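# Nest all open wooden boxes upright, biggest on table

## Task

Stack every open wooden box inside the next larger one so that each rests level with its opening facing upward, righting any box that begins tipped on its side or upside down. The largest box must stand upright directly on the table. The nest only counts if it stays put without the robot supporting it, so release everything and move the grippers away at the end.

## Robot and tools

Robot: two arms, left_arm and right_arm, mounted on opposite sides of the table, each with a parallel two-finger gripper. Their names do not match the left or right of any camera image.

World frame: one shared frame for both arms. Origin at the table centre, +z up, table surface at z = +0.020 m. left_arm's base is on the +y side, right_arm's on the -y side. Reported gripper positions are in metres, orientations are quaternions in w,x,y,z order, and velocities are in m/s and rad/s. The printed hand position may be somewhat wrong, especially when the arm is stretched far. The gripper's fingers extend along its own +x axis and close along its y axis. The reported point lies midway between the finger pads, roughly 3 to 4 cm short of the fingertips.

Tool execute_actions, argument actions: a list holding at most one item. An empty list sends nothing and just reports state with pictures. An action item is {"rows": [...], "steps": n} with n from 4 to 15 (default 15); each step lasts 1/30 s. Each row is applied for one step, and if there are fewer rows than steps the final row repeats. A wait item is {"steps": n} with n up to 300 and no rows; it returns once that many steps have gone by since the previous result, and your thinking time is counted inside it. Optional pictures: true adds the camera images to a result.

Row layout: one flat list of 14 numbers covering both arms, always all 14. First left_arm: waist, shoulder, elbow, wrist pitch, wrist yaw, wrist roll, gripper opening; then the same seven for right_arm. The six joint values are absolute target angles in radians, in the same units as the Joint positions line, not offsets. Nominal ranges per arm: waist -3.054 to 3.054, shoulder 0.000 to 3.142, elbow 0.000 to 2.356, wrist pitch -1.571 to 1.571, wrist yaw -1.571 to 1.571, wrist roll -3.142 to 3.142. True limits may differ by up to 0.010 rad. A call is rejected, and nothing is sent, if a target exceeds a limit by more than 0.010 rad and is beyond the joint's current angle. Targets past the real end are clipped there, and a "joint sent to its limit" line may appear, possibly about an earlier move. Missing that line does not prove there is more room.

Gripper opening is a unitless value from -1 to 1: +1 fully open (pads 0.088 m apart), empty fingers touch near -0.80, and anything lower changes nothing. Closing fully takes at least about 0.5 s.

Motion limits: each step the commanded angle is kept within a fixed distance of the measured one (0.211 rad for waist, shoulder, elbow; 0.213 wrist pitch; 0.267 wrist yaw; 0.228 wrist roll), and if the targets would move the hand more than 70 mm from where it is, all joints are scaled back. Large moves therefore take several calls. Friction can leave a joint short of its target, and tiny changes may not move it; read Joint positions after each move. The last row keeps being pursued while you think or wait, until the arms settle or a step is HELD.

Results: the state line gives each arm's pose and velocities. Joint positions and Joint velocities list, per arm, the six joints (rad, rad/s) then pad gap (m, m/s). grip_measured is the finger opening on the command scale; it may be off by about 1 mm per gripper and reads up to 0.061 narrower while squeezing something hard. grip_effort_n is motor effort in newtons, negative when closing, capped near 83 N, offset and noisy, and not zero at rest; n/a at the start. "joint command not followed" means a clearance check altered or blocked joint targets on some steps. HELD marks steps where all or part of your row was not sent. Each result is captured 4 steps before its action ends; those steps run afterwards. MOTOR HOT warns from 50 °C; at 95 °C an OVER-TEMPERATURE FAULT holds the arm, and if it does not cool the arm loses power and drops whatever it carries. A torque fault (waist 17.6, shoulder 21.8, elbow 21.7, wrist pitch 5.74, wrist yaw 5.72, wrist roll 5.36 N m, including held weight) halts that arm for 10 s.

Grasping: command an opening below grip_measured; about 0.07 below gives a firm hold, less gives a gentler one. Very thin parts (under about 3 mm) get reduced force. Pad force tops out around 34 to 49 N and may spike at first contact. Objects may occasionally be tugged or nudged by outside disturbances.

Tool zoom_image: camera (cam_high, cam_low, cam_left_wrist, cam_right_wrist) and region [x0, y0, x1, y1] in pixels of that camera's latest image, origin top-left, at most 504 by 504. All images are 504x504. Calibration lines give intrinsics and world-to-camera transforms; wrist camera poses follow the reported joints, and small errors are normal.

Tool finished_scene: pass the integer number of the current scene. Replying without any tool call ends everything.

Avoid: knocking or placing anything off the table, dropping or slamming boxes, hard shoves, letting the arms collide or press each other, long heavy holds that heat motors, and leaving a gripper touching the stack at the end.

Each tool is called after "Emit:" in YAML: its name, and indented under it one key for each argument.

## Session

Emit:
execute_actions:
  actions: []

Scene clock: 0.00 s of 4500.00 s.
left_arm: end_effector_position=(-0.1057, +0.0343, +0.1563) grip_measured=+0.846 grip_effort_n=n/a end_effector_quat_wxyz=(+0.578, +0.015, +0.816, +0.012) end_effector_velocity=(-0.003, +0.001, -0.001) end_effector_angular_velocity=(+0.012, -0.005, +0.002) | right_arm: end_effector_position=(+0.3330, -0.2260, +0.2230) grip_measured=+0.838 grip_effort_n=n/a end_effector_quat_wxyz=(+0.029, +0.830, +0.001, -0.557) end_effector_velocity=(-0.003, -0.001, -0.003) end_effector_angular_velocity=(-0.001, +0.025, +0.005)
Joint positions: left_arm=[-0.067  2.151  1.795 -1.405  1.034 -1.1    0.08 ] | right_arm=[-0.593  1.912  1.278 -0.928  0.098 -2.169  0.08 ]
Joint velocities: left_arm=[-0.007 -0.002  0.002 -0.007 -0.007 -0.007 -0.   ] | right_arm=[-0.002  0.002 -0.002 -0.007 -0.022 -0.007 -0.   ]
Motor temperatures (°C, as the motors report them): left_arm=[24 23 28 26 26 25] | right_arm=[27 28 28 26 25 25]
Heat: left arm: hottest elbow 28 °C (+0.0 °C/min); right arm: hottest shoulder 28 °C (+0.0 °C/min).
camera_calibration (this result's frames):
cam_left_wrist: T_world_to_cam=[[-0.0493941, -0.997308, -0.0541925, 0.0537389], [-0.781087, 0.0047558, 0.624404, -0.14652], [-0.622466, 0.0731709, -0.779219, 0.127883], [0, 0, 0, 1]] pos_world=[-0.0321879, 0.0449338, 0.194049]
cam_right_wrist: T_world_to_cam=[[-0.0665906, 0.994948, -0.0751252, 0.27809], [0.776346, 0.0989619, 0.622489, -0.343704], [0.626779, -0.0168713, -0.779014, 0.0434989], [0, 0, 0, 1]] pos_world=[0.258087, -0.241937, 0.26873]

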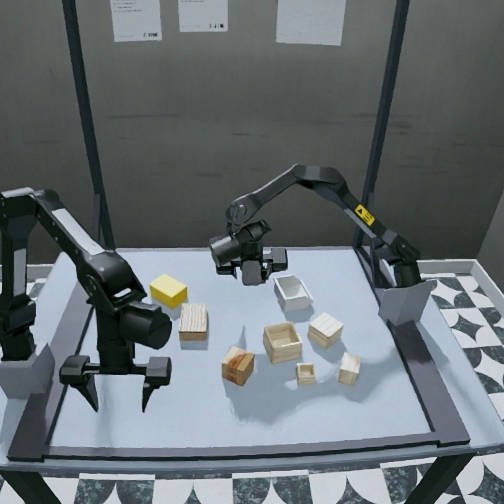

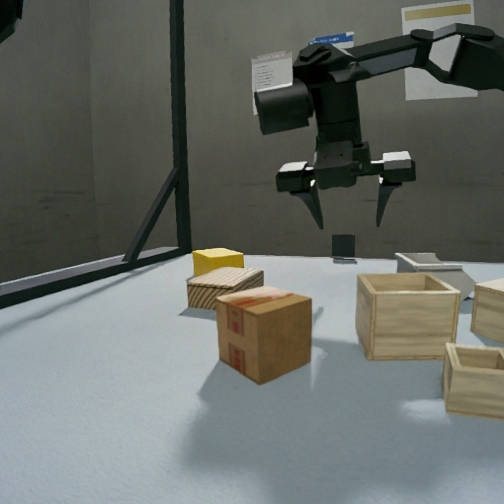

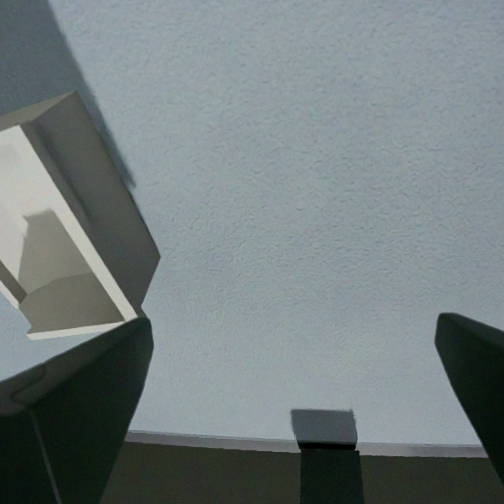

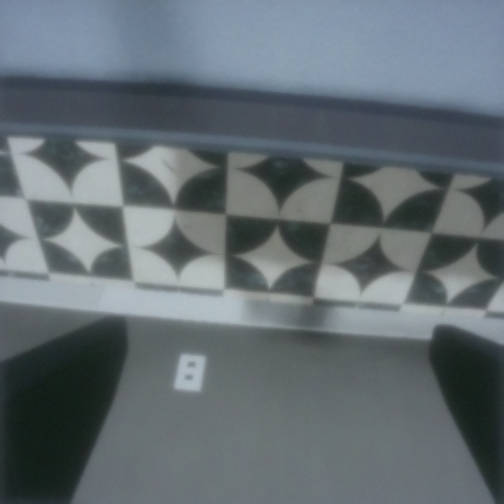

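Emit:
zoom_image:
  camera: "cam_high"
  region: [200,260,400,410]

Region (200, 260, 400, 410) of cam_high's 504x504 image, scaled by 2.520, with more detail than that image has; it fills the top 378 rows of this view, and the rest is white.

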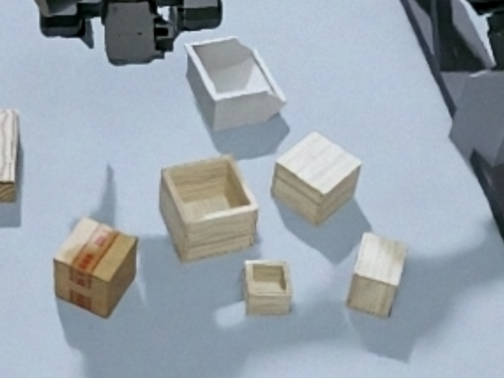

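Emit:
execute_actions:
  actions:
    - {"rows":[[0.0,1.8,1.5,-1.3,0.8,-0.5,1,-0.593,1.912,1.278,-0.928,0.098,-2.169,0.84]],"steps":15}

Emit:
execute_actions:
  actions:
    - {"rows":[[0.393,1.75,1.107,-1.26,0.665,0,1,-0.593,1.912,1.278,-0.928,0.098,-2.169,0.84]],"steps":15}

Emit:
execute_actions:
  actions:
    - {"steps":15}
  pictures: true

Scene clock: 3.00 s of 4500.00 s.
left_arm: end_effector_position=(-0.1050, +0.0834, +0.2020) grip_measured=+0.997 grip_effort_n=15.6 end_effector_quat_wxyz=(+0.647, +0.191, +0.706, -0.216) end_effector_velocity=(-0.042, +0.030, +0.045) end_effector_angular_velocity=(-0.168, -0.160, -0.954) | right_arm: end_effector_position=(+0.3330, -0.2260, +0.2230) grip_measured=+0.838 grip_effort_n=14.7 end_effector_quat_wxyz=(+0.029, +0.830, +0.001, -0.557) end_effector_velocity=(-0.002, +0.001, -0.002) end_effector_angular_velocity=(+0.016, +0.017, -0.005)
Joint positions: left_arm=[-0.002  1.825  1.531 -1.308  0.82  -0.606  0.088] | right_arm=[-0.593  1.912  1.278 -0.928  0.098 -2.169  0.08 ]
Joint velocities: left_arm=[-0.007 -0.31  -0.129  0.022 -0.11   0.813  0.004] | right_arm=[-0.002 -0.002 -0.007  0.007 -0.022  0.007  0.   ]
Motor temperatures (°C, as the motors report them): left_arm=[25 24 28 26 26 25] | right_arm=[27 29 28 26 25 25]
Heat: left arm: hottest elbow 28 °C (+0.0 °C/min); right arm: hottest shoulder 29 °C (+0.0 °C/min).
Steps of this call (steps 1 to 79: nothing new was sent; steps 80 to 90: the first 11 steps of this action). Readings (joint positions):
80: left_arm=[-0.066 2.137 1.777 -1.388 1.019 -1.077] | right_arm=[-0.593 1.912 1.278 -0.928 0.098 -2.169]
81: left_arm=[-0.061 2.103 1.730 -1.358 0.960 -1.020] | right_arm=[-0.593 1.912 1.278 -0.928 0.098 -2.169]
83: left_arm=[-0.038 2.027 1.636 -1.346 0.889 -0.926] | right_arm=[-0.593 1.912 1.278 -0.928 0.098 -2.169]
87: left_arm=[-0.004 1.883 1.548 -1.317 0.832 -0.731] | right_arm=[-0.593 1.912 1.278 -0.928 0.098 -2.169]
90: the state above

Scene clock: 3.50 s of 4500.00 s.
left_arm: end_effector_position=(-0.0021, +0.1894, +0.2146) grip_measured=+1.000 grip_effort_n=15.6 end_effector_quat_wxyz=(+0.669, +0.228, +0.671, -0.222) end_effector_velocity=(+0.098, +0.191, +0.003) end_effector_angular_velocity=(+0.008, +0.105, -0.027) | right_arm: end_effector_position=(+0.3330, -0.2260, +0.2230) grip_measured=+0.838 grip_effort_n=15.1 end_effector_quat_wxyz=(+0.029, +0.830, +0.001, -0.557) end_effector_velocity=(+0.001, +0.001, +0.001) end_effector_angular_velocity=(-0.001, -0.010, +0.010)
Joint positions: left_arm=[ 0.345  1.773  1.165 -1.267  0.675 -0.107  0.088] | right_arm=[-0.593  1.912  1.278 -0.928  0.098 -2.169  0.08 ]
Joint velocities: left_arm=[ 0.589 -0.002 -0.535 -0.022 -0.11   0.813  0.   ] | right_arm=[ 0.002 -0.002 -0.002  0.007  0.007 -0.007 -0.   ]
Motor temperatures (°C, as the motors report them): left_arm=[25 24 28 26 26 25] | right_arm=[27 29 28 26 25 25]
Heat: left arm: hottest elbow 28 °C (+0.0 °C/min); right arm: hottest shoulder 29 °C (+0.0 °C/min).
Steps of this call (steps 1 to 4: the last 4 steps of your previous action; steps 5 to 15: the first 11 steps of this action). Readings (joint positions):
5: left_arm=[0.002 1.812 1.498 -1.295 0.802 -0.513] | right_arm=[-0.593 1.912 1.278 -0.928 0.098 -2.169]
6: left_arm=[0.021 1.801 1.467 -1.284 0.781 -0.471] | right_arm=[-0.593 1.912 1.278 -0.928 0.098 -2.169]
8: left_arm=[0.089 1.784 1.397 -1.283 0.741 -0.397] | right_arm=[-0.593 1.912 1.278 -0.928 0.098 -2.169]
12: left_arm=[0.248 1.774 1.250 -1.268 0.698 -0.231] | right_arm=[-0.593 1.912 1.278 -0.928 0.098 -2.169]
15: the state above

Scene clock: 4.00 s of 4500.00 s.
left_arm: end_effector_position=(+0.0029, +0.2048, +0.2143) grip_measured=+1.000 grip_effort_n=15.1 end_effector_quat_wxyz=(+0.662, +0.242, +0.667, -0.241) end_effector_velocity=(+0.003, +0.004, -0.001) end_effector_angular_velocity=(+0.014, -0.016, -0.007) | right_arm: end_effector_position=(+0.3330, -0.2260, +0.2230) grip_measured=+0.838 grip_effort_n=15.1 end_effector_quat_wxyz=(+0.029, +0.830, +0.001, -0.557) end_effector_velocity=(-0.003, -0.004, -0.001) end_effector_angular_velocity=(-0.008, +0.031, -0.002)
Joint positions: left_arm=[ 0.388  1.76   1.113 -1.262  0.669 -0.005  0.088] | right_arm=[-0.593  1.912  1.278 -0.928  0.098 -2.169  0.08 ]
Joint velocities: left_arm=[ 0.002 -0.002 -0.007  0.007 -0.022  0.007  0.   ] | right_arm=[-0.007 -0.002 -0.002 -0.022 -0.022 -0.007 -0.   ]
Motor temperatures (°C, as the motors report them): left_arm=[25 24 28 26 26 25] | right_arm=[27 29 29 26 25 25]
Heat: left arm: hottest elbow 28 °C (+0.0 °C/min); right arm: hottest shoulder 29 °C (+0.0 °C/min).
Kept back: nothing.
Steps of this call (steps 1 to 4: the last 4 steps of your previous action; steps 5 to 15: the robot went on to your last target). Readings (joint positions):
1: left_arm=[0.360 1.772 1.150 -1.266 0.674 -0.082] | right_arm=[-0.593 1.912 1.278 -0.928 0.098 -2.169]
2: left_arm=[0.369 1.770 1.140 -1.265 0.673 -0.063] | right_arm=[-0.593 1.912 1.278 -0.928 0.098 -2.169]
4: left_arm=[0.377 1.765 1.129 -1.264 0.672 -0.038] | right_arm=[-0.593 1.912 1.278 -0.928 0.098 -2.169]
8: left_arm=[0.382 1.760 1.119 -1.263 0.670 -0.014] | right_arm=[-0.593 1.912 1.278 -0.928 0.098 -2.169]
15: the state above
camera_calibration (this result's frames):
cam_left_wrist: T_world_to_cam=[[-0.665366, -0.746021, -0.0272163, 0.176836], [-0.708891, 0.619981, 0.336299, -0.163166], [-0.234012, 0.243055, -0.941362, 0.227095], [0, 0, 0, 1]] pos_world=[0.0551361, 0.177887, 0.273464]
cam_right_wrist: T_world_to_cam=[[-0.0665906, 0.994948, -0.0751252, 0.27809], [0.776346, 0.0989619, 0.622489, -0.343704], [0.626779, -0.0168713, -0.779014, 0.0434989], [0, 0, 0, 1]] pos_world=[0.258087, -0.241937, 0.26873]

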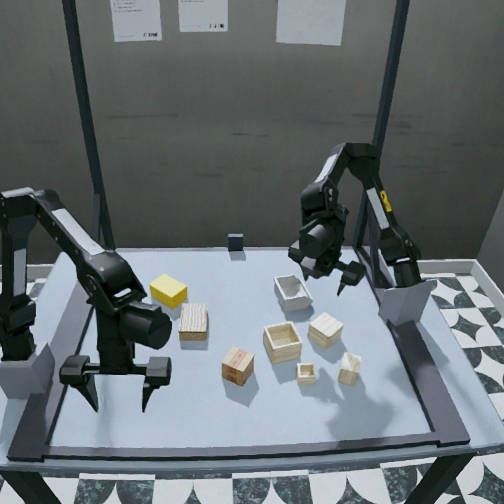

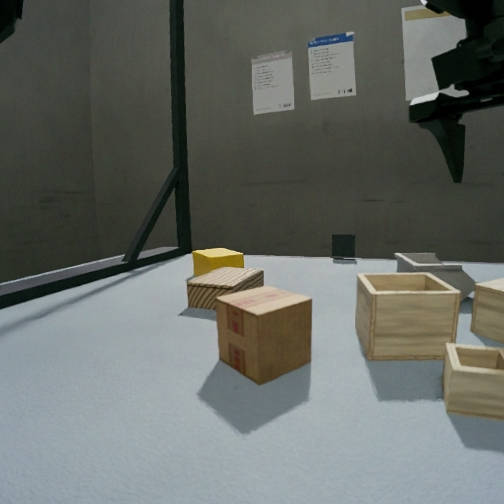

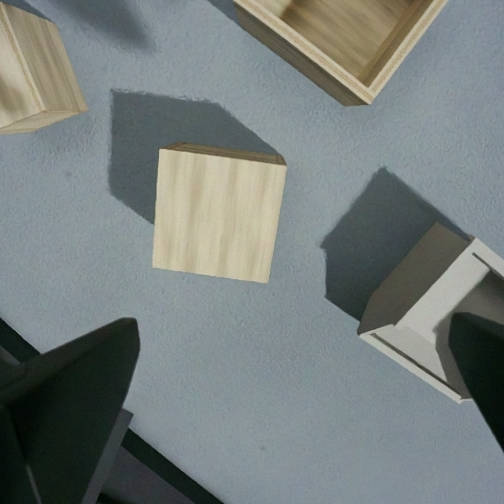

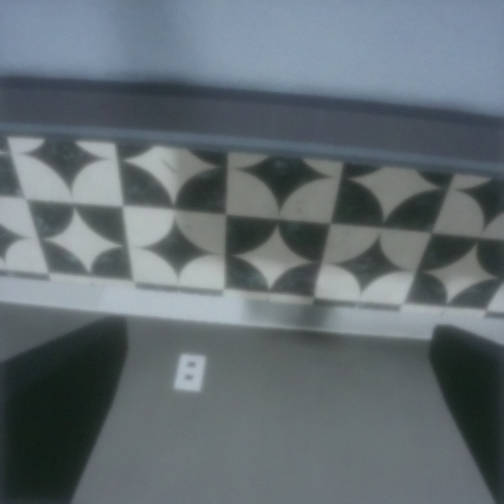

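Emit:
execute_actions:
  actions:
    - {"rows":[[0.692,2.163,1.292,-1.22,0.54,0,1,-0.593,1.912,1.278,-0.928,0.098,-2.169,0.84]],"steps":15}

Emit:
execute_actions:
  actions:
    - {"steps":15}
  pictures: true

Scene clock: 5.57 s of 4500.00 s.
left_arm: end_effector_position=(+0.1206, +0.2439, +0.2306) grip_measured=+1.000 grip_effort_n=15.6 end_effector_quat_wxyz=(+0.701, +0.141, +0.684, -0.144) end_effector_velocity=(+0.109, +0.135, -0.097) end_effector_angular_velocity=(+0.140, +0.411, +0.566) | right_arm: end_effector_position=(+0.3330, -0.2260, +0.2230) grip_measured=+0.838 grip_effort_n=15.6 end_effector_quat_wxyz=(+0.029, +0.830, +0.001, -0.557) end_effector_velocity=(-0.002, -0.007, +0.000) end_effector_angular_velocity=(-0.024, +0.005, -0.002)
Joint positions: left_arm=[ 0.67   2.101  1.27  -1.221  0.551 -0.002  0.088] | right_arm=[-0.593  1.912  1.278 -0.928  0.098 -2.169  0.08 ]
Joint velocities: left_arm=[ 0.281  0.652 -0.002 -0.007 -0.11  -0.007  0.   ] | right_arm=[-0.002 -0.007 -0.007 -0.022  0.007 -0.007 -0.   ]
Motor temperatures (°C, as the motors report them): left_arm=[26 25 28 26 26 25] | right_arm=[27 29 29 26 25 25]
Heat: left arm: hottest elbow 28 °C (+0.0 °C/min); right arm: hottest shoulder 29 °C (+10.8 °C/min).
Steps of this call (steps 1 to 15: the robot went on to your last target; steps 16 to 36: nothing new was sent; steps 37 to 47: the first 11 steps of this action). Readings (joint positions):
37: left_arm=[0.392 1.769 1.121 -1.265 0.664 -0.002] | right_arm=[-0.593 1.912 1.278 -0.928 0.098 -2.169]
38: left_arm=[0.413 1.792 1.142 -1.266 0.645 -0.002] | right_arm=[-0.593 1.912 1.278 -0.928 0.098 -2.169]
40: left_arm=[0.477 1.855 1.194 -1.237 0.614 -0.002] | right_arm=[-0.593 1.912 1.278 -0.928 0.098 -2.169]
44: left_arm=[0.614 2.003 1.256 -1.228 0.570 -0.002] | right_arm=[-0.593 1.912 1.278 -0.928 0.098 -2.169]
47: the state above

Scene clock: 6.07 s of 4500.00 s.
left_arm: end_effector_position=(+0.1304, +0.2509, +0.2247) grip_measured=+1.000 grip_effort_n=15.1 end_effector_quat_wxyz=(+0.694, +0.131, +0.695, -0.131) end_effector_velocity=(-0.001, +0.003, -0.001) end_effector_angular_velocity=(+0.009, +0.006, +0.015) | right_arm: end_effector_position=(+0.3330, -0.2260, +0.2230) grip_measured=+0.838 grip_effort_n=14.7 end_effector_quat_wxyz=(+0.029, +0.830, +0.001, -0.557) end_effector_velocity=(-0.002, +0.002, -0.001) end_effector_angular_velocity=(+0.015, +0.015, +0.010)
Joint positions: left_arm=[ 0.687  2.153  1.283 -1.222  0.544 -0.002  0.088] | right_arm=[-0.593  1.912  1.278 -0.928  0.098 -2.169  0.08 ]
Joint velocities: left_arm=[ 0.002  0.002 -0.002 -0.007 -0.007 -0.007  0.   ] | right_arm=[-0.002 -0.002 -0.002  0.007 -0.022 -0.007 -0.   ]
Motor temperatures (°C, as the motors report them): left_arm=[26 25 28 26 26 25] | right_arm=[27 29 29 26 25 25]
Heat: left arm: hottest elbow 28 °C (+0.0 °C/min); right arm: hottest shoulder 29 °C (+9.9 °C/min).
Kept back: nothing.
Steps of this call (steps 1 to 4: the last 4 steps of your previous action; steps 5 to 15: the robot went on to your last target). Readings (joint positions):
1: left_arm=[0.677 2.119 1.270 -1.222 0.548 -0.002] | right_arm=[-0.593 1.912 1.278 -0.928 0.098 -2.169]
2: left_arm=[0.681 2.132 1.270 -1.222 0.547 -0.002] | right_arm=[-0.593 1.912 1.278 -0.928 0.098 -2.169]
4: left_arm=[0.683 2.142 1.273 -1.222 0.547 -0.002] | right_arm=[-0.593 1.912 1.278 -0.928 0.098 -2.169]
8: left_arm=[0.684 2.147 1.282 -1.222 0.546 -0.002] | right_arm=[-0.593 1.912 1.278 -0.928 0.098 -2.169]
15: the state above
camera_calibration (this result's frames):
cam_left_wrist: T_world_to_cam=[[-0.392186, -0.919461, -0.0279731, 0.304367], [-0.871589, 0.361699, 0.330918, -0.0176986], [-0.294148, 0.154162, -0.943245, 0.286083], [0, 0, 0, 1]] pos_world=[0.188094, 0.242152, 0.284218]
cam_right_wrist: T_world_to_cam=[[-0.0665906, 0.994948, -0.0751252, 0.27809], [0.776346, 0.0989619, 0.622489, -0.343704], [0.626779, -0.0168713, -0.779014, 0.0434989], [0, 0, 0, 1]] pos_world=[0.258087, -0.241937, 0.26873]

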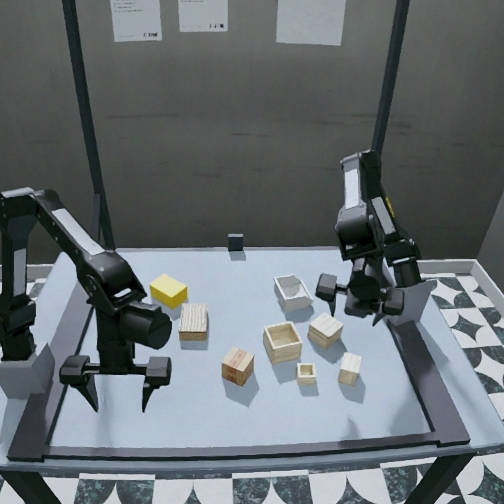

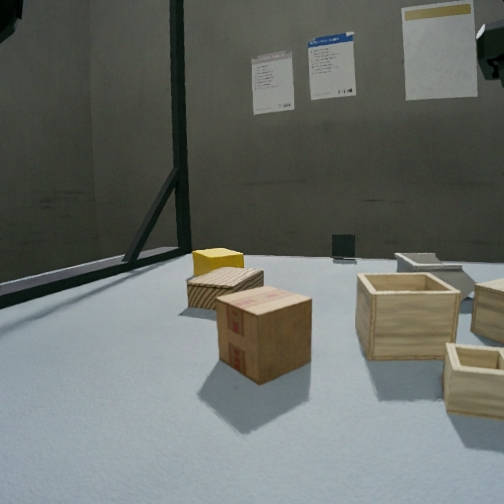

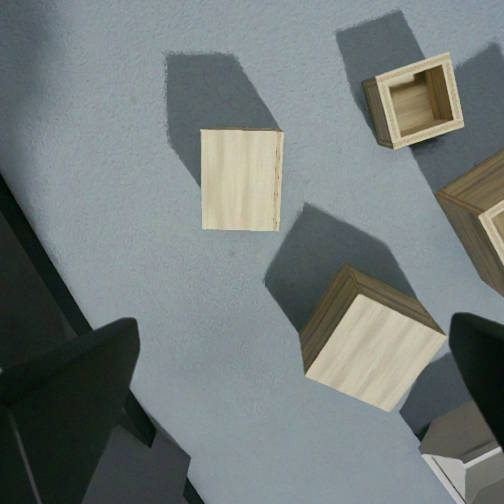

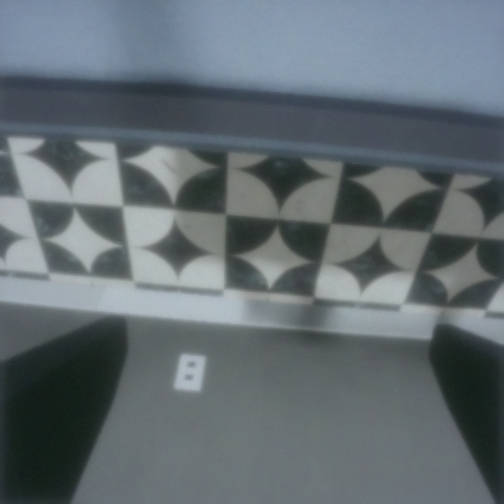

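Emit:
execute_actions:
  actions:
    - {"rows":[[0.913,2.5,1.2,-1.12,1.153,1.2,1,-0.593,1.912,1.278,-0.928,0.098,-2.169,0.84]],"steps":15}

Emit:
execute_actions:
  actions:
    - {"rows":[[0.913,2.622,1.125,-1.12,1.153,2.136,1,-0.593,1.912,1.278,-0.928,0.098,-2.169,0.84]],"steps":15}

Emit:
execute_actions:
  actions:
    - {"steps":15}
  pictures: true

Scene clock: 7.17 s of 4500.00 s.
left_arm: end_effector_position=(+0.1661, +0.2629, +0.1926) grip_measured=+1.000 grip_effort_n=15.1 end_effector_quat_wxyz=(-0.630, +0.054, -0.661, +0.404) end_effector_velocity=(+0.015, -0.076, +0.028) end_effector_angular_velocity=(-0.908, -0.778, -1.027) | right_arm: end_effector_position=(+0.3330, -0.2260, +0.2230) grip_measured=+0.838 grip_effort_n=15.1 end_effector_quat_wxyz=(+0.029, +0.830, +0.001, -0.557) end_effector_velocity=(-0.003, -0.004, -0.001) end_effector_angular_velocity=(-0.008, +0.031, -0.002)
Joint positions: left_arm=[ 0.906  2.474  1.203 -1.128  1.07   0.514  0.088] | right_arm=[-0.593  1.912  1.278 -0.928  0.098 -2.169  0.08 ]
Joint velocities: left_arm=[-0.027  0.081 -0.007  0.095  0.652  1.429  0.   ] | right_arm=[-0.007 -0.002 -0.002 -0.022 -0.022 -0.007 -0.   ]
Motor temperatures (°C, as the motors report them): left_arm=[26 25 28 26 26 25] | right_arm=[27 29 29 26 25 25]
Heat: left arm: hottest elbow 28 °C (+0.0 °C/min); right arm: hottest shoulder 29 °C (+8.4 °C/min).
Steps of this call (steps 1 to 15: the robot went on to your last target; steps 16 to 22: nothing new was sent; steps 23 to 33: the first 11 steps of this action). Readings (joint positions):
23: left_arm=[0.694 2.169 1.278 -1.216 0.569 0.024] | right_arm=[-0.593 1.912 1.278 -0.928 0.098 -2.169]
24: left_arm=[0.721 2.194 1.271 -1.193 0.645 0.079] | right_arm=[-0.593 1.912 1.278 -0.928 0.098 -2.169]
26: left_arm=[0.803 2.278 1.255 -1.151 0.754 0.176] | right_arm=[-0.593 1.912 1.278 -0.928 0.098 -2.169]
30: left_arm=[0.904 2.440 1.211 -1.134 0.965 0.368] | right_arm=[-0.593 1.912 1.278 -0.928 0.098 -2.169]
33: the state above

Scene clock: 7.67 s of 4500.00 s.
left_arm: end_effector_position=(+0.1540, +0.2771, +0.1552) grip_measured=+1.000 grip_effort_n=15.1 end_effector_quat_wxyz=(+0.598, +0.079, +0.520, -0.604) end_effector_velocity=(-0.003, -0.003, +0.003) end_effector_angular_velocity=(-0.403, -0.895, -1.011) | right_arm: end_effector_position=(+0.3330, -0.2260, +0.2230) grip_measured=+0.838 grip_effort_n=15.1 end_effector_quat_wxyz=(+0.029, +0.830, +0.001, -0.557) end_effector_velocity=(-0.001, -0.002, -0.002) end_effector_angular_velocity=(-0.008, +0.013, +0.003)
Joint positions: left_arm=[ 0.909  2.608  1.131 -1.12   1.148  1.244  0.088] | right_arm=[-0.593  1.912  1.278 -0.928  0.098 -2.169  0.08 ]
Joint velocities: left_arm=[-0.002 -0.002 -0.002 -0.022  0.022  1.429  0.   ] | right_arm=[-0.002  0.002 -0.002 -0.007 -0.007 -0.007 -0.   ]
Motor temperatures (°C, as the motors report them): left_arm=[26 25 28 26 26 25] | right_arm=[27 29 29 26 25 25]
Heat: left arm: hottest elbow 28 °C (+0.0 °C/min); right arm: hottest shoulder 29 °C (+7.8 °C/min).
Steps of this call (steps 1 to 4: the last 4 steps of your previous action; steps 5 to 15: the first 11 steps of this action). Readings (joint positions):
5: left_arm=[0.906 2.490 1.198 -1.122 1.131 0.758] | right_arm=[-0.593 1.912 1.278 -0.928 0.098 -2.169]
6: left_arm=[0.907 2.507 1.191 -1.121 1.142 0.808] | right_arm=[-0.593 1.912 1.278 -0.928 0.098 -2.169]
8: left_arm=[0.909 2.552 1.167 -1.120 1.144 0.904] | right_arm=[-0.593 1.912 1.278 -0.928 0.098 -2.169]
12: left_arm=[0.909 2.607 1.132 -1.120 1.144 1.097] | right_arm=[-0.593 1.912 1.278 -0.928 0.098 -2.169]
15: the state above

Scene clock: 8.17 s of 4500.00 s.
left_arm: end_effector_position=(+0.1538, +0.2774, +0.1545) grip_measured=+1.000 grip_effort_n=14.7 end_effector_quat_wxyz=(+0.531, +0.286, +0.272, -0.750) end_effector_velocity=(-0.001, -0.001, -0.001) end_effector_angular_velocity=(-0.359, -0.833, -0.930) | right_arm: end_effector_position=(+0.3330, -0.2260, +0.2230) grip_measured=+0.838 grip_effort_n=15.1 end_effector_quat_wxyz=(+0.029, +0.830, +0.001, -0.557) end_effector_velocity=(-0.001, -0.006, -0.000) end_effector_angular_velocity=(-0.024, +0.005, -0.002)
Joint positions: left_arm=[ 0.909  2.611  1.13  -1.12   1.148  1.971  0.088] | right_arm=[-0.593  1.912  1.278 -0.928  0.098 -2.169  0.08 ]
Joint velocities: left_arm=[-0.002 -0.002 -0.007  0.007  0.007  1.297  0.   ] | right_arm=[-0.002 -0.002 -0.002 -0.022  0.007 -0.007 -0.   ]
Motor temperatures (°C, as the motors report them): left_arm=[26 25 28 26 26 25] | right_arm=[27 29 29 26 25 25]
Heat: left arm: hottest elbow 28 °C (+0.0 °C/min); right arm: hottest shoulder 29 °C (+7.3 °C/min).
Kept back: nothing.
Steps of this call (steps 1 to 4: the last 4 steps of your previous action; steps 5 to 15: the robot went on to your last target). Readings (joint positions):
1: left_arm=[0.909 2.608 1.131 -1.120 1.148 1.293] | right_arm=[-0.593 1.912 1.278 -0.928 0.098 -2.169]
2: left_arm=[0.909 2.609 1.131 -1.120 1.148 1.341] | right_arm=[-0.593 1.912 1.278 -0.928 0.098 -2.169]
4: left_arm=[0.909 2.610 1.131 -1.120 1.148 1.438] | right_arm=[-0.593 1.912 1.278 -0.928 0.098 -2.169]
8: left_arm=[0.909 2.611 1.131 -1.120 1.148 1.633] | right_arm=[-0.593 1.912 1.278 -0.928 0.098 -2.169]
15: the state above
camera_calibration (this result's frames):
cam_left_wrist: T_world_to_cam=[[-0.954748, 0.290651, 0.0630802, 0.0727167], [0.239658, 0.877431, -0.415546, -0.182316], [-0.176127, -0.381624, -0.907382, 0.347588], [0, 0, 0, 1]] pos_world=[0.174339, 0.271483, 0.235048]
cam_right_wrist: T_world_to_cam=[[-0.0665906, 0.994948, -0.0751252, 0.27809], [0.776346, 0.0989619, 0.622489, -0.343704], [0.626779, -0.0168713, -0.779014, 0.0434989], [0, 0, 0, 1]] pos_world=[0.258087, -0.241937, 0.26873]

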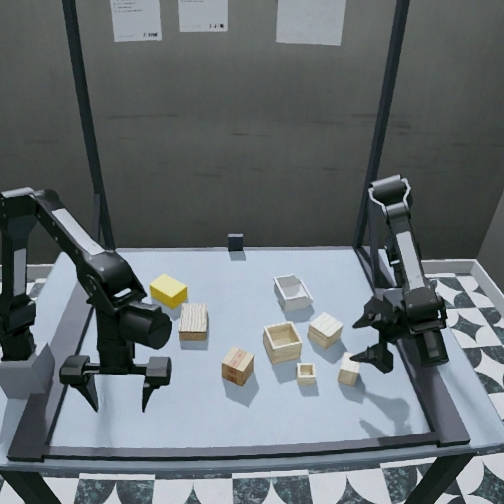

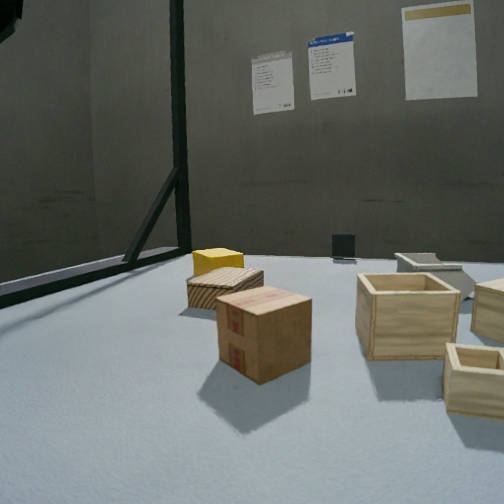

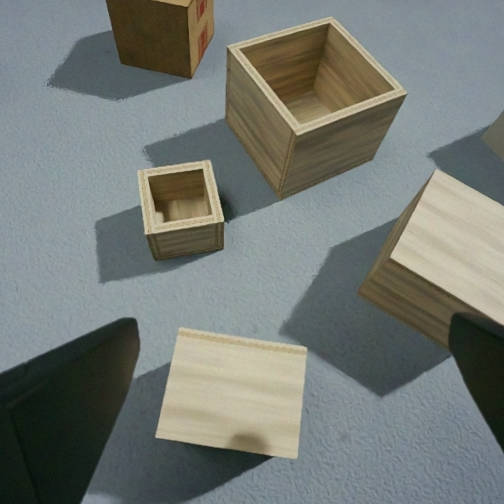

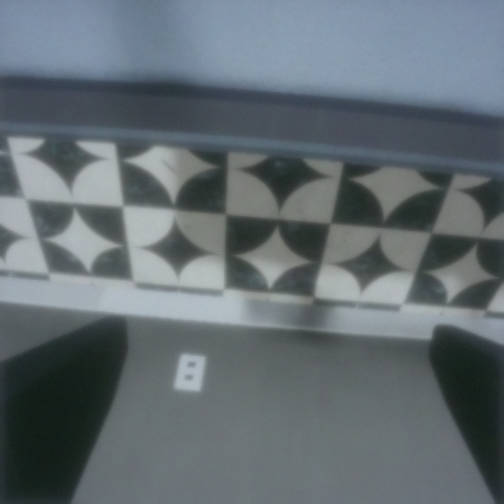

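Emit:
execute_actions:
  actions:
    - {"rows":[[0.825,2.735,1.075,-0.79,1.22,1.96,1,-0.593,1.912,1.278,-0.928,0.098,-2.169,0.84]],"steps":15}

Emit:
execute_actions:
  actions:
    - {"steps":10}
  pictures: true

Scene clock: 8.90 s of 4500.00 s.
left_arm: end_effector_position=(+0.1636, +0.2774, +0.1015) grip_measured=+1.000 grip_effort_n=14.2 end_effector_quat_wxyz=(+0.511, +0.329, +0.215, -0.765) end_effector_velocity=(+0.021, -0.007, -0.002) end_effector_angular_velocity=(-0.051, -0.103, -0.017) | right_arm: end_effector_position=(+0.3330, -0.2260, +0.2230) grip_measured=+0.838 grip_effort_n=16.0 end_effector_quat_wxyz=(+0.029, +0.830, +0.001, -0.557) end_effector_velocity=(-0.001, +0.003, +0.001) end_effector_angular_velocity=(+0.013, +0.013, +0.025)
Joint positions: left_arm=[ 0.828  2.721  1.08  -0.815  1.213  1.973  0.088] | right_arm=[-0.593  1.912  1.278 -0.928  0.098 -2.169  0.08 ]
Joint velocities: left_arm=[-0.002 -0.002 -0.002  0.183  0.037 -0.081  0.   ] | right_arm=[-0.002 -0.002  0.002  0.007 -0.022 -0.022 -0.   ]
Motor temperatures (°C, as the motors report them): left_arm=[26 25 28 26 26 25] | right_arm=[27 29 29 26 25 25]
Heat: left arm: hottest elbow 28 °C (+0.0 °C/min); right arm: hottest shoulder 29 °C (+6.7 °C/min).
Steps of this call (steps 1 to 11: the robot went on to your last target; steps 12 to 22: the first 11 steps of this action). Readings (joint positions):
12: left_arm=[0.907 2.619 1.125 -1.102 1.157 2.110] | right_arm=[-0.593 1.912 1.278 -0.928 0.098 -2.169]
13: left_arm=[0.897 2.632 1.118 -1.050 1.177 2.075] | right_arm=[-0.593 1.912 1.278 -0.928 0.098 -2.169]
15: left_arm=[0.865 2.674 1.106 -0.955 1.192 2.027] | right_arm=[-0.593 1.912 1.278 -0.928 0.098 -2.169]
19: left_arm=[0.830 2.720 1.081 -0.848 1.204 1.985] | right_arm=[-0.593 1.912 1.278 -0.928 0.098 -2.169]
22: the state above

Scene clock: 9.23 s of 4500.00 s.
left_arm: end_effector_position=(+0.1659, +0.2771, +0.1003) grip_measured=+1.000 grip_effort_n=14.7 end_effector_quat_wxyz=(+0.511, +0.333, +0.210, -0.764) end_effector_velocity=(-0.002, +0.000, -0.002) end_effector_angular_velocity=(+0.013, +0.004, -0.003) | right_arm: end_effector_position=(+0.3330, -0.2260, +0.2230) grip_measured=+0.838 grip_effort_n=15.1 end_effector_quat_wxyz=(+0.029, +0.830, +0.001, -0.557) end_effector_velocity=(+0.000, +0.001, +0.000) end_effector_angular_velocity=(+0.008, +0.003, +0.008)
Joint positions: left_arm=[ 0.827  2.724  1.08  -0.793  1.215  1.964  0.088] | right_arm=[-0.593  1.912  1.278 -0.928  0.098 -2.169  0.08 ]
Joint velocities: left_arm=[-0.007 -0.002 -0.007  0.007 -0.007 -0.007  0.   ] | right_arm=[-0.002 -0.002 -0.002  0.007 -0.007 -0.007 -0.   ]
Motor temperatures (°C, as the motors report them): left_arm=[26 25 28 26 26 25] | right_arm=[27 29 29 26 25 25]
Heat: left arm: hottest elbow 28 °C (+0.0 °C/min); right arm: hottest shoulder 29 °C (+6.5 °C/min).
Kept back: nothing.
Steps of this call (steps 1 to 4: the last 4 steps of your previous action; steps 5 to 10: the robot went on to your last target). Readings (joint positions):
1: left_arm=[0.828 2.721 1.080 -0.810 1.214 1.970] | right_arm=[-0.593 1.912 1.278 -0.928 0.098 -2.169]
2: left_arm=[0.828 2.722 1.080 -0.806 1.214 1.969] | right_arm=[-0.593 1.912 1.278 -0.928 0.098 -2.169]
4: left_arm=[0.828 2.723 1.080 -0.800 1.214 1.966] | right_arm=[-0.593 1.912 1.278 -0.928 0.098 -2.169]
8: left_arm=[0.827 2.724 1.080 -0.794 1.215 1.964] | right_arm=[-0.593 1.912 1.278 -0.928 0.098 -2.169]
10: the state above
camera_calibration (this result's frames):
cam_left_wrist: T_world_to_cam=[[-0.918542, 0.390656, -0.0605666, 0.066492], [0.379388, 0.828048, -0.412797, -0.217213], [-0.11111, -0.40215, -0.908807, 0.295414], [0, 0, 0, 1]] pos_world=[0.176307, 0.272688, 0.182837]
cam_right_wrist: T_world_to_cam=[[-0.0665906, 0.994948, -0.0751252, 0.27809], [0.776346, 0.0989619, 0.622489, -0.343704], [0.626779, -0.0168713, -0.779014, 0.0434989], [0, 0, 0, 1]] pos_world=[0.258087, -0.241937, 0.26873]

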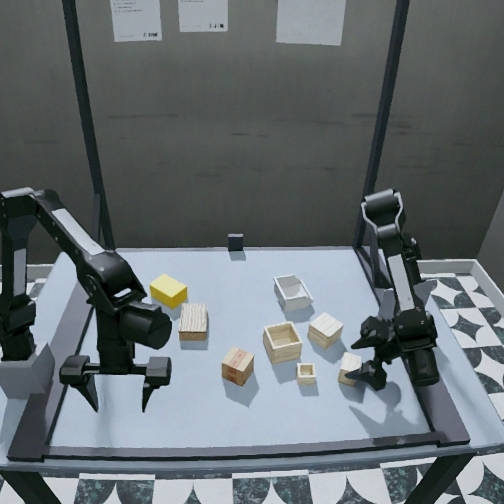

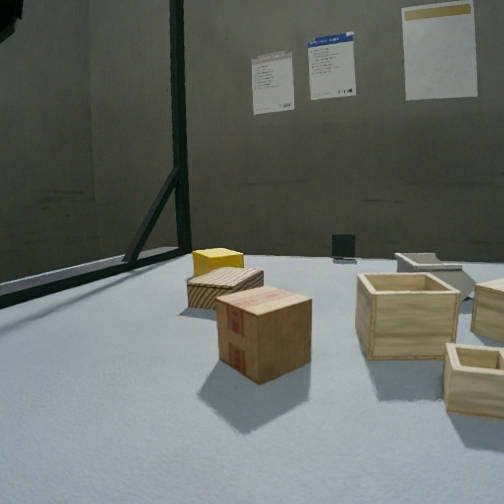

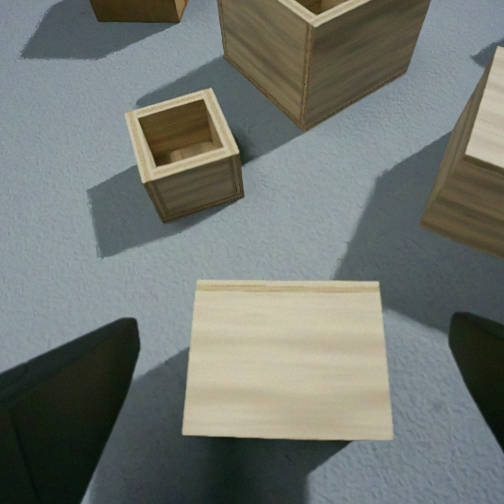

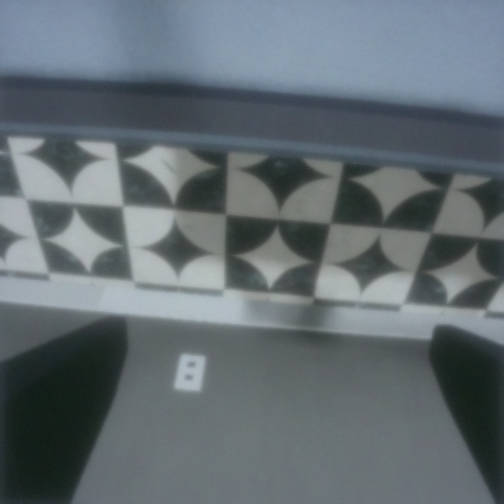

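Emit:
execute_actions:
  actions:
    - {"rows":[[0.732,2.838,1.021,-0.466,1.29,1.778,1,-0.593,1.912,1.278,-0.928,0.098,-2.169,0.84]],"steps":15}

Emit:
execute_actions:
  actions:
    - {"steps":10}
  pictures: true

Scene clock: 9.73 s of 4500.00 s.
left_arm: end_effector_position=(+0.1646, +0.2778, +0.0543) grip_measured=+1.000 grip_effort_n=14.7 end_effector_quat_wxyz=(+0.510, +0.326, +0.215, -0.767) end_effector_velocity=(+0.015, -0.012, +0.002) end_effector_angular_velocity=(-0.064, -0.064, -0.022) | right_arm: end_effector_position=(+0.3330, -0.2260, +0.2230) grip_measured=+0.838 grip_effort_n=15.1 end_effector_quat_wxyz=(+0.029, +0.830, +0.001, -0.557) end_effector_velocity=(-0.002, -0.003, -0.002) end_effector_angular_velocity=(-0.014, +0.013, +0.016)
Joint positions: left_arm=[ 0.738  2.824  1.025 -0.49   1.282  1.791  0.088] | right_arm=[-0.593  1.912  1.278 -0.928  0.098 -2.169  0.08 ]
Joint velocities: left_arm=[-0.012 -0.002  0.002  0.154  0.051 -0.081  0.   ] | right_arm=[-0.002 -0.002 -0.007 -0.007 -0.007 -0.022 -0.   ]
Motor temperatures (°C, as the motors report them): left_arm=[26 25 28 25 26 25] | right_arm=[27 29 29 26 25 25]
Heat: left arm: hottest elbow 28 °C (+0.0 °C/min); right arm: hottest shoulder 29 °C (+6.2 °C/min).
Steps of this call (steps 1 to 4: the robot went on to your last target; steps 5 to 15: the first 11 steps of this action). Readings (joint positions):
5: left_arm=[0.823 2.732 1.074 -0.769 1.226 1.941] | right_arm=[-0.593 1.912 1.278 -0.928 0.098 -2.169]
6: left_arm=[0.810 2.745 1.066 -0.716 1.247 1.901] | right_arm=[-0.593 1.912 1.278 -0.928 0.098 -2.169]
8: left_arm=[0.773 2.781 1.052 -0.625 1.260 1.850] | right_arm=[-0.593 1.912 1.278 -0.928 0.098 -2.169]
12: left_arm=[0.738 2.823 1.027 -0.524 1.276 1.805] | right_arm=[-0.593 1.912 1.278 -0.928 0.098 -2.169]
15: the state above

Scene clock: 10.07 s of 4500.00 s.
left_arm: end_effector_position=(+0.1658, +0.2771, +0.0528) grip_measured=+1.000 grip_effort_n=14.7 end_effector_quat_wxyz=(+0.509, +0.328, +0.211, -0.767) end_effector_velocity=(+0.001, -0.002, +0.001) end_effector_angular_velocity=(-0.003, +0.006, +0.009) | right_arm: end_effector_position=(+0.3330, -0.2260, +0.2230) grip_measured=+0.838 grip_effort_n=15.1 end_effector_quat_wxyz=(+0.029, +0.830, +0.001, -0.557) end_effector_velocity=(-0.003, -0.001, -0.001) end_effector_angular_velocity=(+0.003, +0.023, +0.006)
Joint positions: left_arm=[ 0.733  2.827  1.025 -0.47   1.285  1.782  0.088] | right_arm=[-0.593  1.912  1.278 -0.928  0.098 -2.169  0.08 ]
Joint velocities: left_arm=[-0.002 -0.002  0.002  0.007  0.007 -0.022  0.   ] | right_arm=[-0.002 -0.002 -0.002 -0.007 -0.022 -0.007 -0.   ]
Motor temperatures (°C, as the motors report them): left_arm=[26 25 28 25 26 25] | right_arm=[27 30 29 26 25 25]
Heat: left arm: hottest elbow 28 °C (+0.0 °C/min); right arm: hottest shoulder 30 °C (+11.9 °C/min).
Kept back: nothing.
Steps of this call (steps 1 to 4: the last 4 steps of your previous action; steps 5 to 10: the robot went on to your last target). Readings (joint positions):
1: left_arm=[0.737 2.824 1.025 -0.485 1.284 1.789] | right_arm=[-0.593 1.912 1.278 -0.928 0.098 -2.169]
2: left_arm=[0.736 2.824 1.025 -0.481 1.284 1.787] | right_arm=[-0.593 1.912 1.278 -0.928 0.098 -2.169]
4: left_arm=[0.735 2.826 1.025 -0.476 1.284 1.784] | right_arm=[-0.593 1.912 1.278 -0.928 0.098 -2.169]
8: left_arm=[0.734 2.826 1.025 -0.470 1.285 1.782] | right_arm=[-0.593 1.912 1.278 -0.928 0.098 -2.169]
10: the state above
camera_calibration (this result's frames):
cam_left_wrist: T_world_to_cam=[[-0.917868, 0.393496, -0.0517629, 0.062156], [0.377566, 0.825531, -0.419455, -0.235425], [-0.122322, -0.404548, -0.906299, 0.254676], [0, 0, 0, 1]] pos_world=[0.177092, 0.272921, 0.13528]
cam_right_wrist: T_world_to_cam=[[-0.0665906, 0.994948, -0.0751252, 0.27809], [0.776346, 0.0989619, 0.622489, -0.343704], [0.626779, -0.0168713, -0.779014, 0.0434989], [0, 0, 0, 1]] pos_world=[0.258087, -0.241937, 0.26873]

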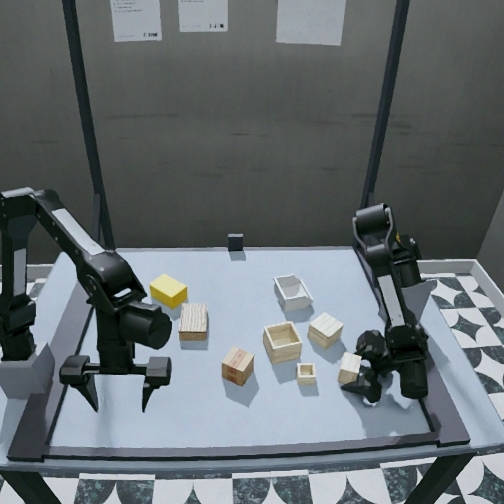

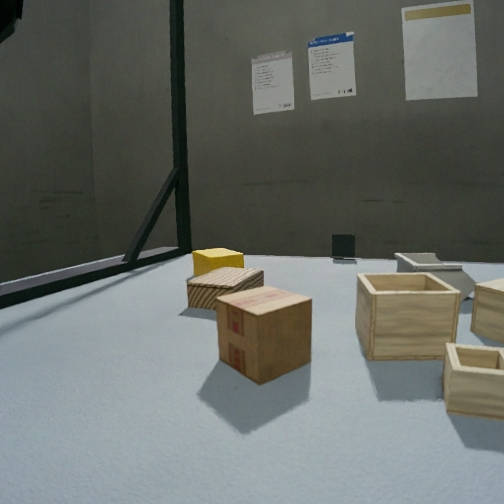

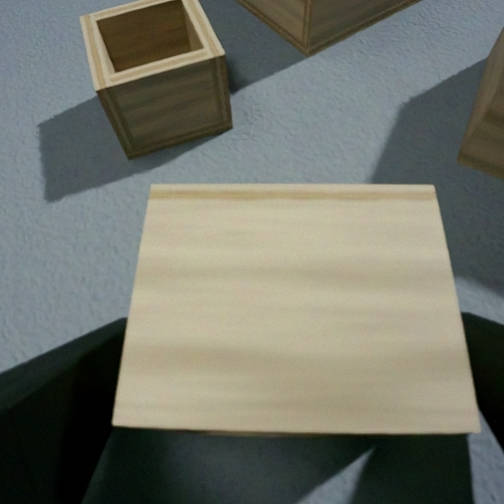

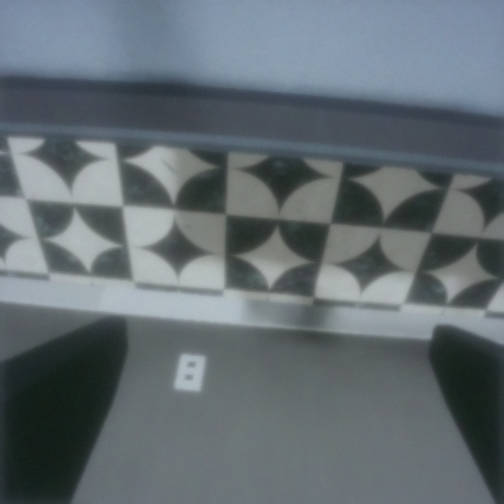

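Emit:
execute_actions:
  actions:
    - {"rows":[[0.732,2.838,1.021,-0.466,1.29,1.778,0.0,-0.593,1.912,1.278,-0.928,0.098,-2.169,0.84]],"steps":15}

Emit:
execute_actions:
  actions:
    - {"rows":[[0.913,2.622,1.125,-1.12,1.153,2.136,0.0,-0.593,1.912,1.278,-0.928,0.098,-2.169,0.84]],"steps":15}

Emit:
execute_actions:
  actions:
    - {"rows":[[0.913,2.622,1.125,-1.12,1.153,-1.005,0.0,-0.593,1.912,1.278,-0.928,0.098,-2.169,0.84]],"steps":15}

Emit:
execute_actions:
  actions:
    - {"steps":70}
  pictures: true

Scene clock: 13.40 s of 4500.00 s.
left_arm: end_effector_position=(+0.1658, +0.2768, +0.0528) grip_measured=+0.243 grip_effort_n=-83.5 end_effector_quat_wxyz=(+0.510, +0.327, +0.210, -0.767) end_effector_velocity=(-0.000, -0.000, -0.000) end_effector_angular_velocity=(+0.011, +0.005, +0.004) | right_arm: end_effector_position=(+0.3330, -0.2260, +0.2230) grip_measured=+0.838 grip_effort_n=14.7 end_effector_quat_wxyz=(+0.029, +0.830, +0.001, -0.557) end_effector_velocity=(-0.003, -0.006, -0.002) end_effector_angular_velocity=(-0.020, +0.021, -0.001)
Joint positions: left_arm=[ 0.733  2.827  1.025 -0.467  1.288  1.781  0.051] | right_arm=[-0.593  1.912  1.278 -0.928  0.098 -2.169  0.08 ]
Joint velocities: left_arm=[-0.002 -0.002  0.002 -0.007 -0.007 -0.007 -0.   ] | right_arm=[-0.002 -0.002 -0.007 -0.022 -0.007 -0.007 -0.   ]
Motor temperatures (°C, as the motors report them): left_arm=[26 25 28 25 26 25] | right_arm=[27 30 29 26 25 25]
Heat: left arm: hottest elbow 28 °C (+0.0 °C/min); right arm: hottest shoulder 30 °C (+9.0 °C/min).
Steps of this call (steps 1 to 30: the robot went on to your last target; steps 31 to 89: nothing new was sent; steps 90 to 100: the first 11 steps of this action). Readings (joint positions):
90: left_arm=[0.733 2.827 1.025 -0.468 1.286 1.781] | right_arm=[-0.593 1.912 1.278 -0.928 0.098 -2.169]
91: left_arm=[0.733 2.827 1.025 -0.468 1.286 1.781] | right_arm=[-0.593 1.912 1.278 -0.928 0.098 -2.169]
93: left_arm=[0.733 2.827 1.025 -0.468 1.286 1.781] | right_arm=[-0.593 1.912 1.278 -0.928 0.098 -2.169]
97: left_arm=[0.733 2.827 1.025 -0.467 1.287 1.781] | right_arm=[-0.593 1.912 1.278 -0.928 0.098 -2.169]
100: the state above

Scene clock: 13.90 s of 4500.00 s.
left_arm: end_effector_position=(+0.1766, +0.2779, +0.1401) grip_measured=+0.243 grip_effort_n=-83.5 end_effector_quat_wxyz=(+0.507, +0.374, +0.155, -0.760) end_effector_velocity=(-0.166, +0.031, +0.034) end_effector_angular_velocity=(+0.269, +1.041, +0.382) | right_arm: end_effector_position=(+0.3330, -0.2260, +0.2230) grip_measured=+0.838 grip_effort_n=14.7 end_effector_quat_wxyz=(+0.029, +0.830, +0.001, -0.557) end_effector_velocity=(-0.002, +0.000, -0.001) end_effector_angular_velocity=(+0.003, +0.023, +0.006)
Joint positions: left_arm=[ 0.905  2.637  1.121 -0.91   1.168  2.1    0.051] | right_arm=[-0.593  1.912  1.278 -0.928  0.098 -2.169  0.08 ]
Joint velocities: left_arm=[ 0.037 -0.017 -0.002 -1.37  -0.139  0.242 -0.   ] | right_arm=[-0.002  0.002  0.002 -0.007 -0.022 -0.007 -0.   ]
Motor temperatures (°C, as the motors report them): left_arm=[26 26 28 25 26 25] | right_arm=[27 30 29 26 25 25]
Heat: left arm: hottest elbow 28 °C (+0.0 °C/min); right arm: hottest shoulder 30 °C (+8.6 °C/min).
Steps of this call (steps 1 to 4: the last 4 steps of your previous action; steps 5 to 15: the first 11 steps of this action). Readings (joint positions):
5: left_arm=[0.736 2.820 1.030 -0.483 1.279 1.798] | right_arm=[-0.593 1.912 1.278 -0.928 0.098 -2.169]
6: left_arm=[0.754 2.806 1.038 -0.523 1.250 1.835] | right_arm=[-0.593 1.912 1.278 -0.928 0.098 -2.169]
8: left_arm=[0.807 2.760 1.057 -0.598 1.217 1.915] | right_arm=[-0.593 1.912 1.278 -0.928 0.098 -2.169]
12: left_arm=[0.889 2.660 1.112 -0.773 1.183 2.059] | right_arm=[-0.593 1.912 1.278 -0.928 0.098 -2.169]
15: the state above

Scene clock: 14.40 s of 4500.00 s.
left_arm: end_effector_position=(+0.1518, +0.2801, +0.1475) grip_measured=+0.243 grip_effort_n=-83.5 end_effector_quat_wxyz=(+0.573, +0.173, +0.411, -0.687) end_effector_velocity=(-0.006, +0.002, -0.000) end_effector_angular_velocity=(+0.439, +0.975, +1.039) | right_arm: end_effector_position=(+0.3330, -0.2260, +0.2230) grip_measured=+0.838 grip_effort_n=15.1 end_effector_quat_wxyz=(+0.029, +0.830, +0.001, -0.557) end_effector_velocity=(+0.002, -0.004, +0.003) end_effector_angular_velocity=(-0.015, -0.017, +0.000)
Joint positions: left_arm=[ 0.908  2.635  1.121 -1.114  1.155  1.61   0.051] | right_arm=[-0.593  1.912  1.278 -0.928  0.098 -2.169  0.08 ]
Joint velocities: left_arm=[-0.002 -0.002 -0.002 -0.037 -0.022 -1.458 -0.   ] | right_arm=[-0.002 -0.007 -0.002 -0.007  0.022 -0.007  0.   ]
Motor temperatures (°C, as the motors report them): left_arm=[26 26 28 25 26 25] | right_arm=[27 30 29 26 25 25]
Heat: left arm: hottest elbow 28 °C (+0.0 °C/min); right arm: hottest shoulder 30 °C (+8.3 °C/min).
Steps of this call (steps 1 to 4: the last 4 steps of your previous action; steps 5 to 15: the first 11 steps of this action). Readings (joint positions):
5: left_arm=[0.906 2.636 1.121 -1.062 1.157 2.099] | right_arm=[-0.593 1.912 1.278 -0.928 0.098 -2.169]
6: left_arm=[0.906 2.635 1.121 -1.077 1.157 2.047] | right_arm=[-0.593 1.912 1.278 -0.928 0.098 -2.169]
8: left_arm=[0.907 2.635 1.121 -1.094 1.156 1.950] | right_arm=[-0.593 1.912 1.278 -0.928 0.098 -2.169]
12: left_arm=[0.908 2.635 1.121 -1.110 1.156 1.756] | right_arm=[-0.593 1.912 1.278 -0.928 0.098 -2.169]
15: the state above

Scene clock: 16.73 s of 4500.00 s.
left_arm: end_effector_position=(+0.1514, +0.2802, +0.1478) grip_measured=+0.243 grip_effort_n=-83.5 end_effector_quat_wxyz=(-0.316, +0.508, -0.771, -0.218) end_effector_velocity=(-0.003, +0.001, -0.002) end_effector_angular_velocity=(+0.024, +0.004, -0.016) | right_arm: end_effector_position=(+0.3330, -0.2260, +0.2230) grip_measured=+0.838 grip_effort_n=14.7 end_effector_quat_wxyz=(+0.029, +0.830, +0.001, -0.557) end_effector_velocity=(+0.000, -0.003, +0.000) end_effector_angular_velocity=(-0.017, -0.002, +0.015)
Joint positions: left_arm=[ 0.908  2.635  1.121 -1.119  1.155 -1.001  0.051] | right_arm=[-0.593  1.912  1.278 -0.928  0.098 -2.169  0.08 ]
Joint velocities: left_arm=[-0.007 -0.002 -0.002 -0.007 -0.022  0.007 -0.   ] | right_arm=[-0.002 -0.002 -0.002 -0.007  0.007 -0.022 -0.   ]
Motor temperatures (°C, as the motors report them): left_arm=[26 26 28 25 26 25] | right_arm=[27 30 30 26 25 25]
Heat: left arm: hottest elbow 28 °C (+0.0 °C/min); right arm: hottest shoulder 30 °C (+7.2 °C/min).
Kept back: nothing.
Steps of this call (steps 1 to 4: the last 4 steps of your previous action; steps 5 to 70: the robot went on to your last target). Readings (joint positions):
1: left_arm=[0.908 2.635 1.121 -1.115 1.155 1.561] | right_arm=[-0.593 1.912 1.278 -0.928 0.098 -2.169]
2: left_arm=[0.908 2.635 1.121 -1.116 1.155 1.512] | right_arm=[-0.593 1.912 1.278 -0.928 0.098 -2.169]
4: left_arm=[0.908 2.635 1.121 -1.117 1.155 1.415] | right_arm=[-0.593 1.912 1.278 -0.928 0.098 -2.169]
8: left_arm=[0.908 2.635 1.121 -1.117 1.155 1.220] | right_arm=[-0.593 1.912 1.278 -0.928 0.098 -2.169]
70: the state above
camera_calibration (this result's frames):
cam_left_wrist: T_world_to_cam=[[0.904052, -0.427247, -0.0122915, 0.000938279], [-0.176464, -0.399281, 0.899686, 0.0394261], [-0.389296, -0.811194, -0.436364, 0.425136], [0, 0, 0, 1]] pos_world=[0.171613, 0.36101, 0.150054]
cam_right_wrist: T_world_to_cam=[[-0.0665906, 0.994948, -0.0751252, 0.27809], [0.776346, 0.0989619, 0.622489, -0.343704], [0.626779, -0.0168713, -0.779014, 0.0434989], [0, 0, 0, 1]] pos_world=[0.258087, -0.241937, 0.26873]

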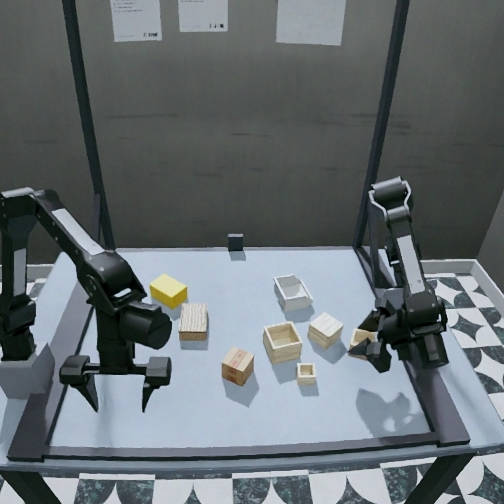

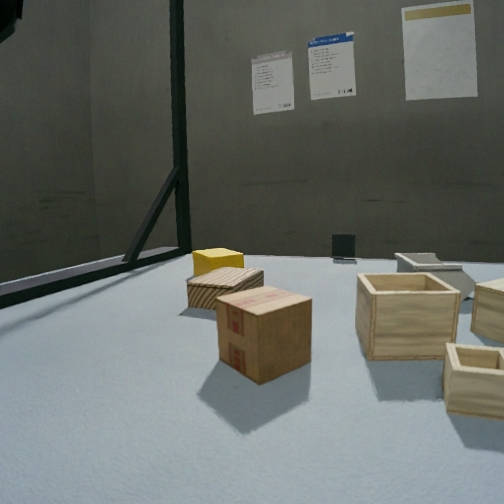

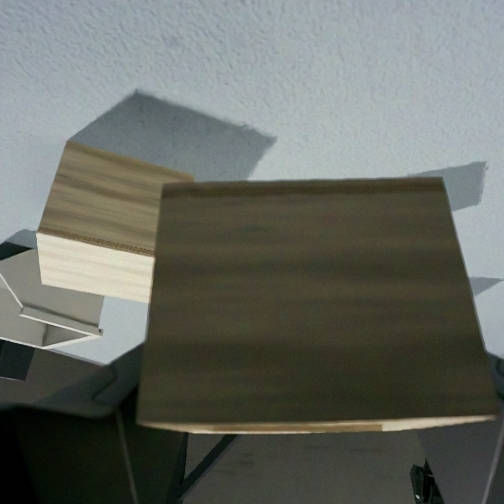

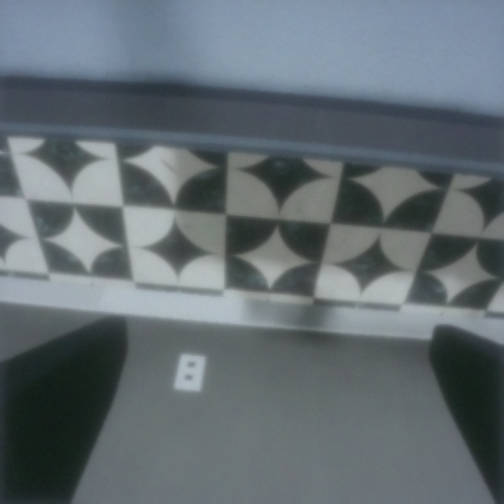

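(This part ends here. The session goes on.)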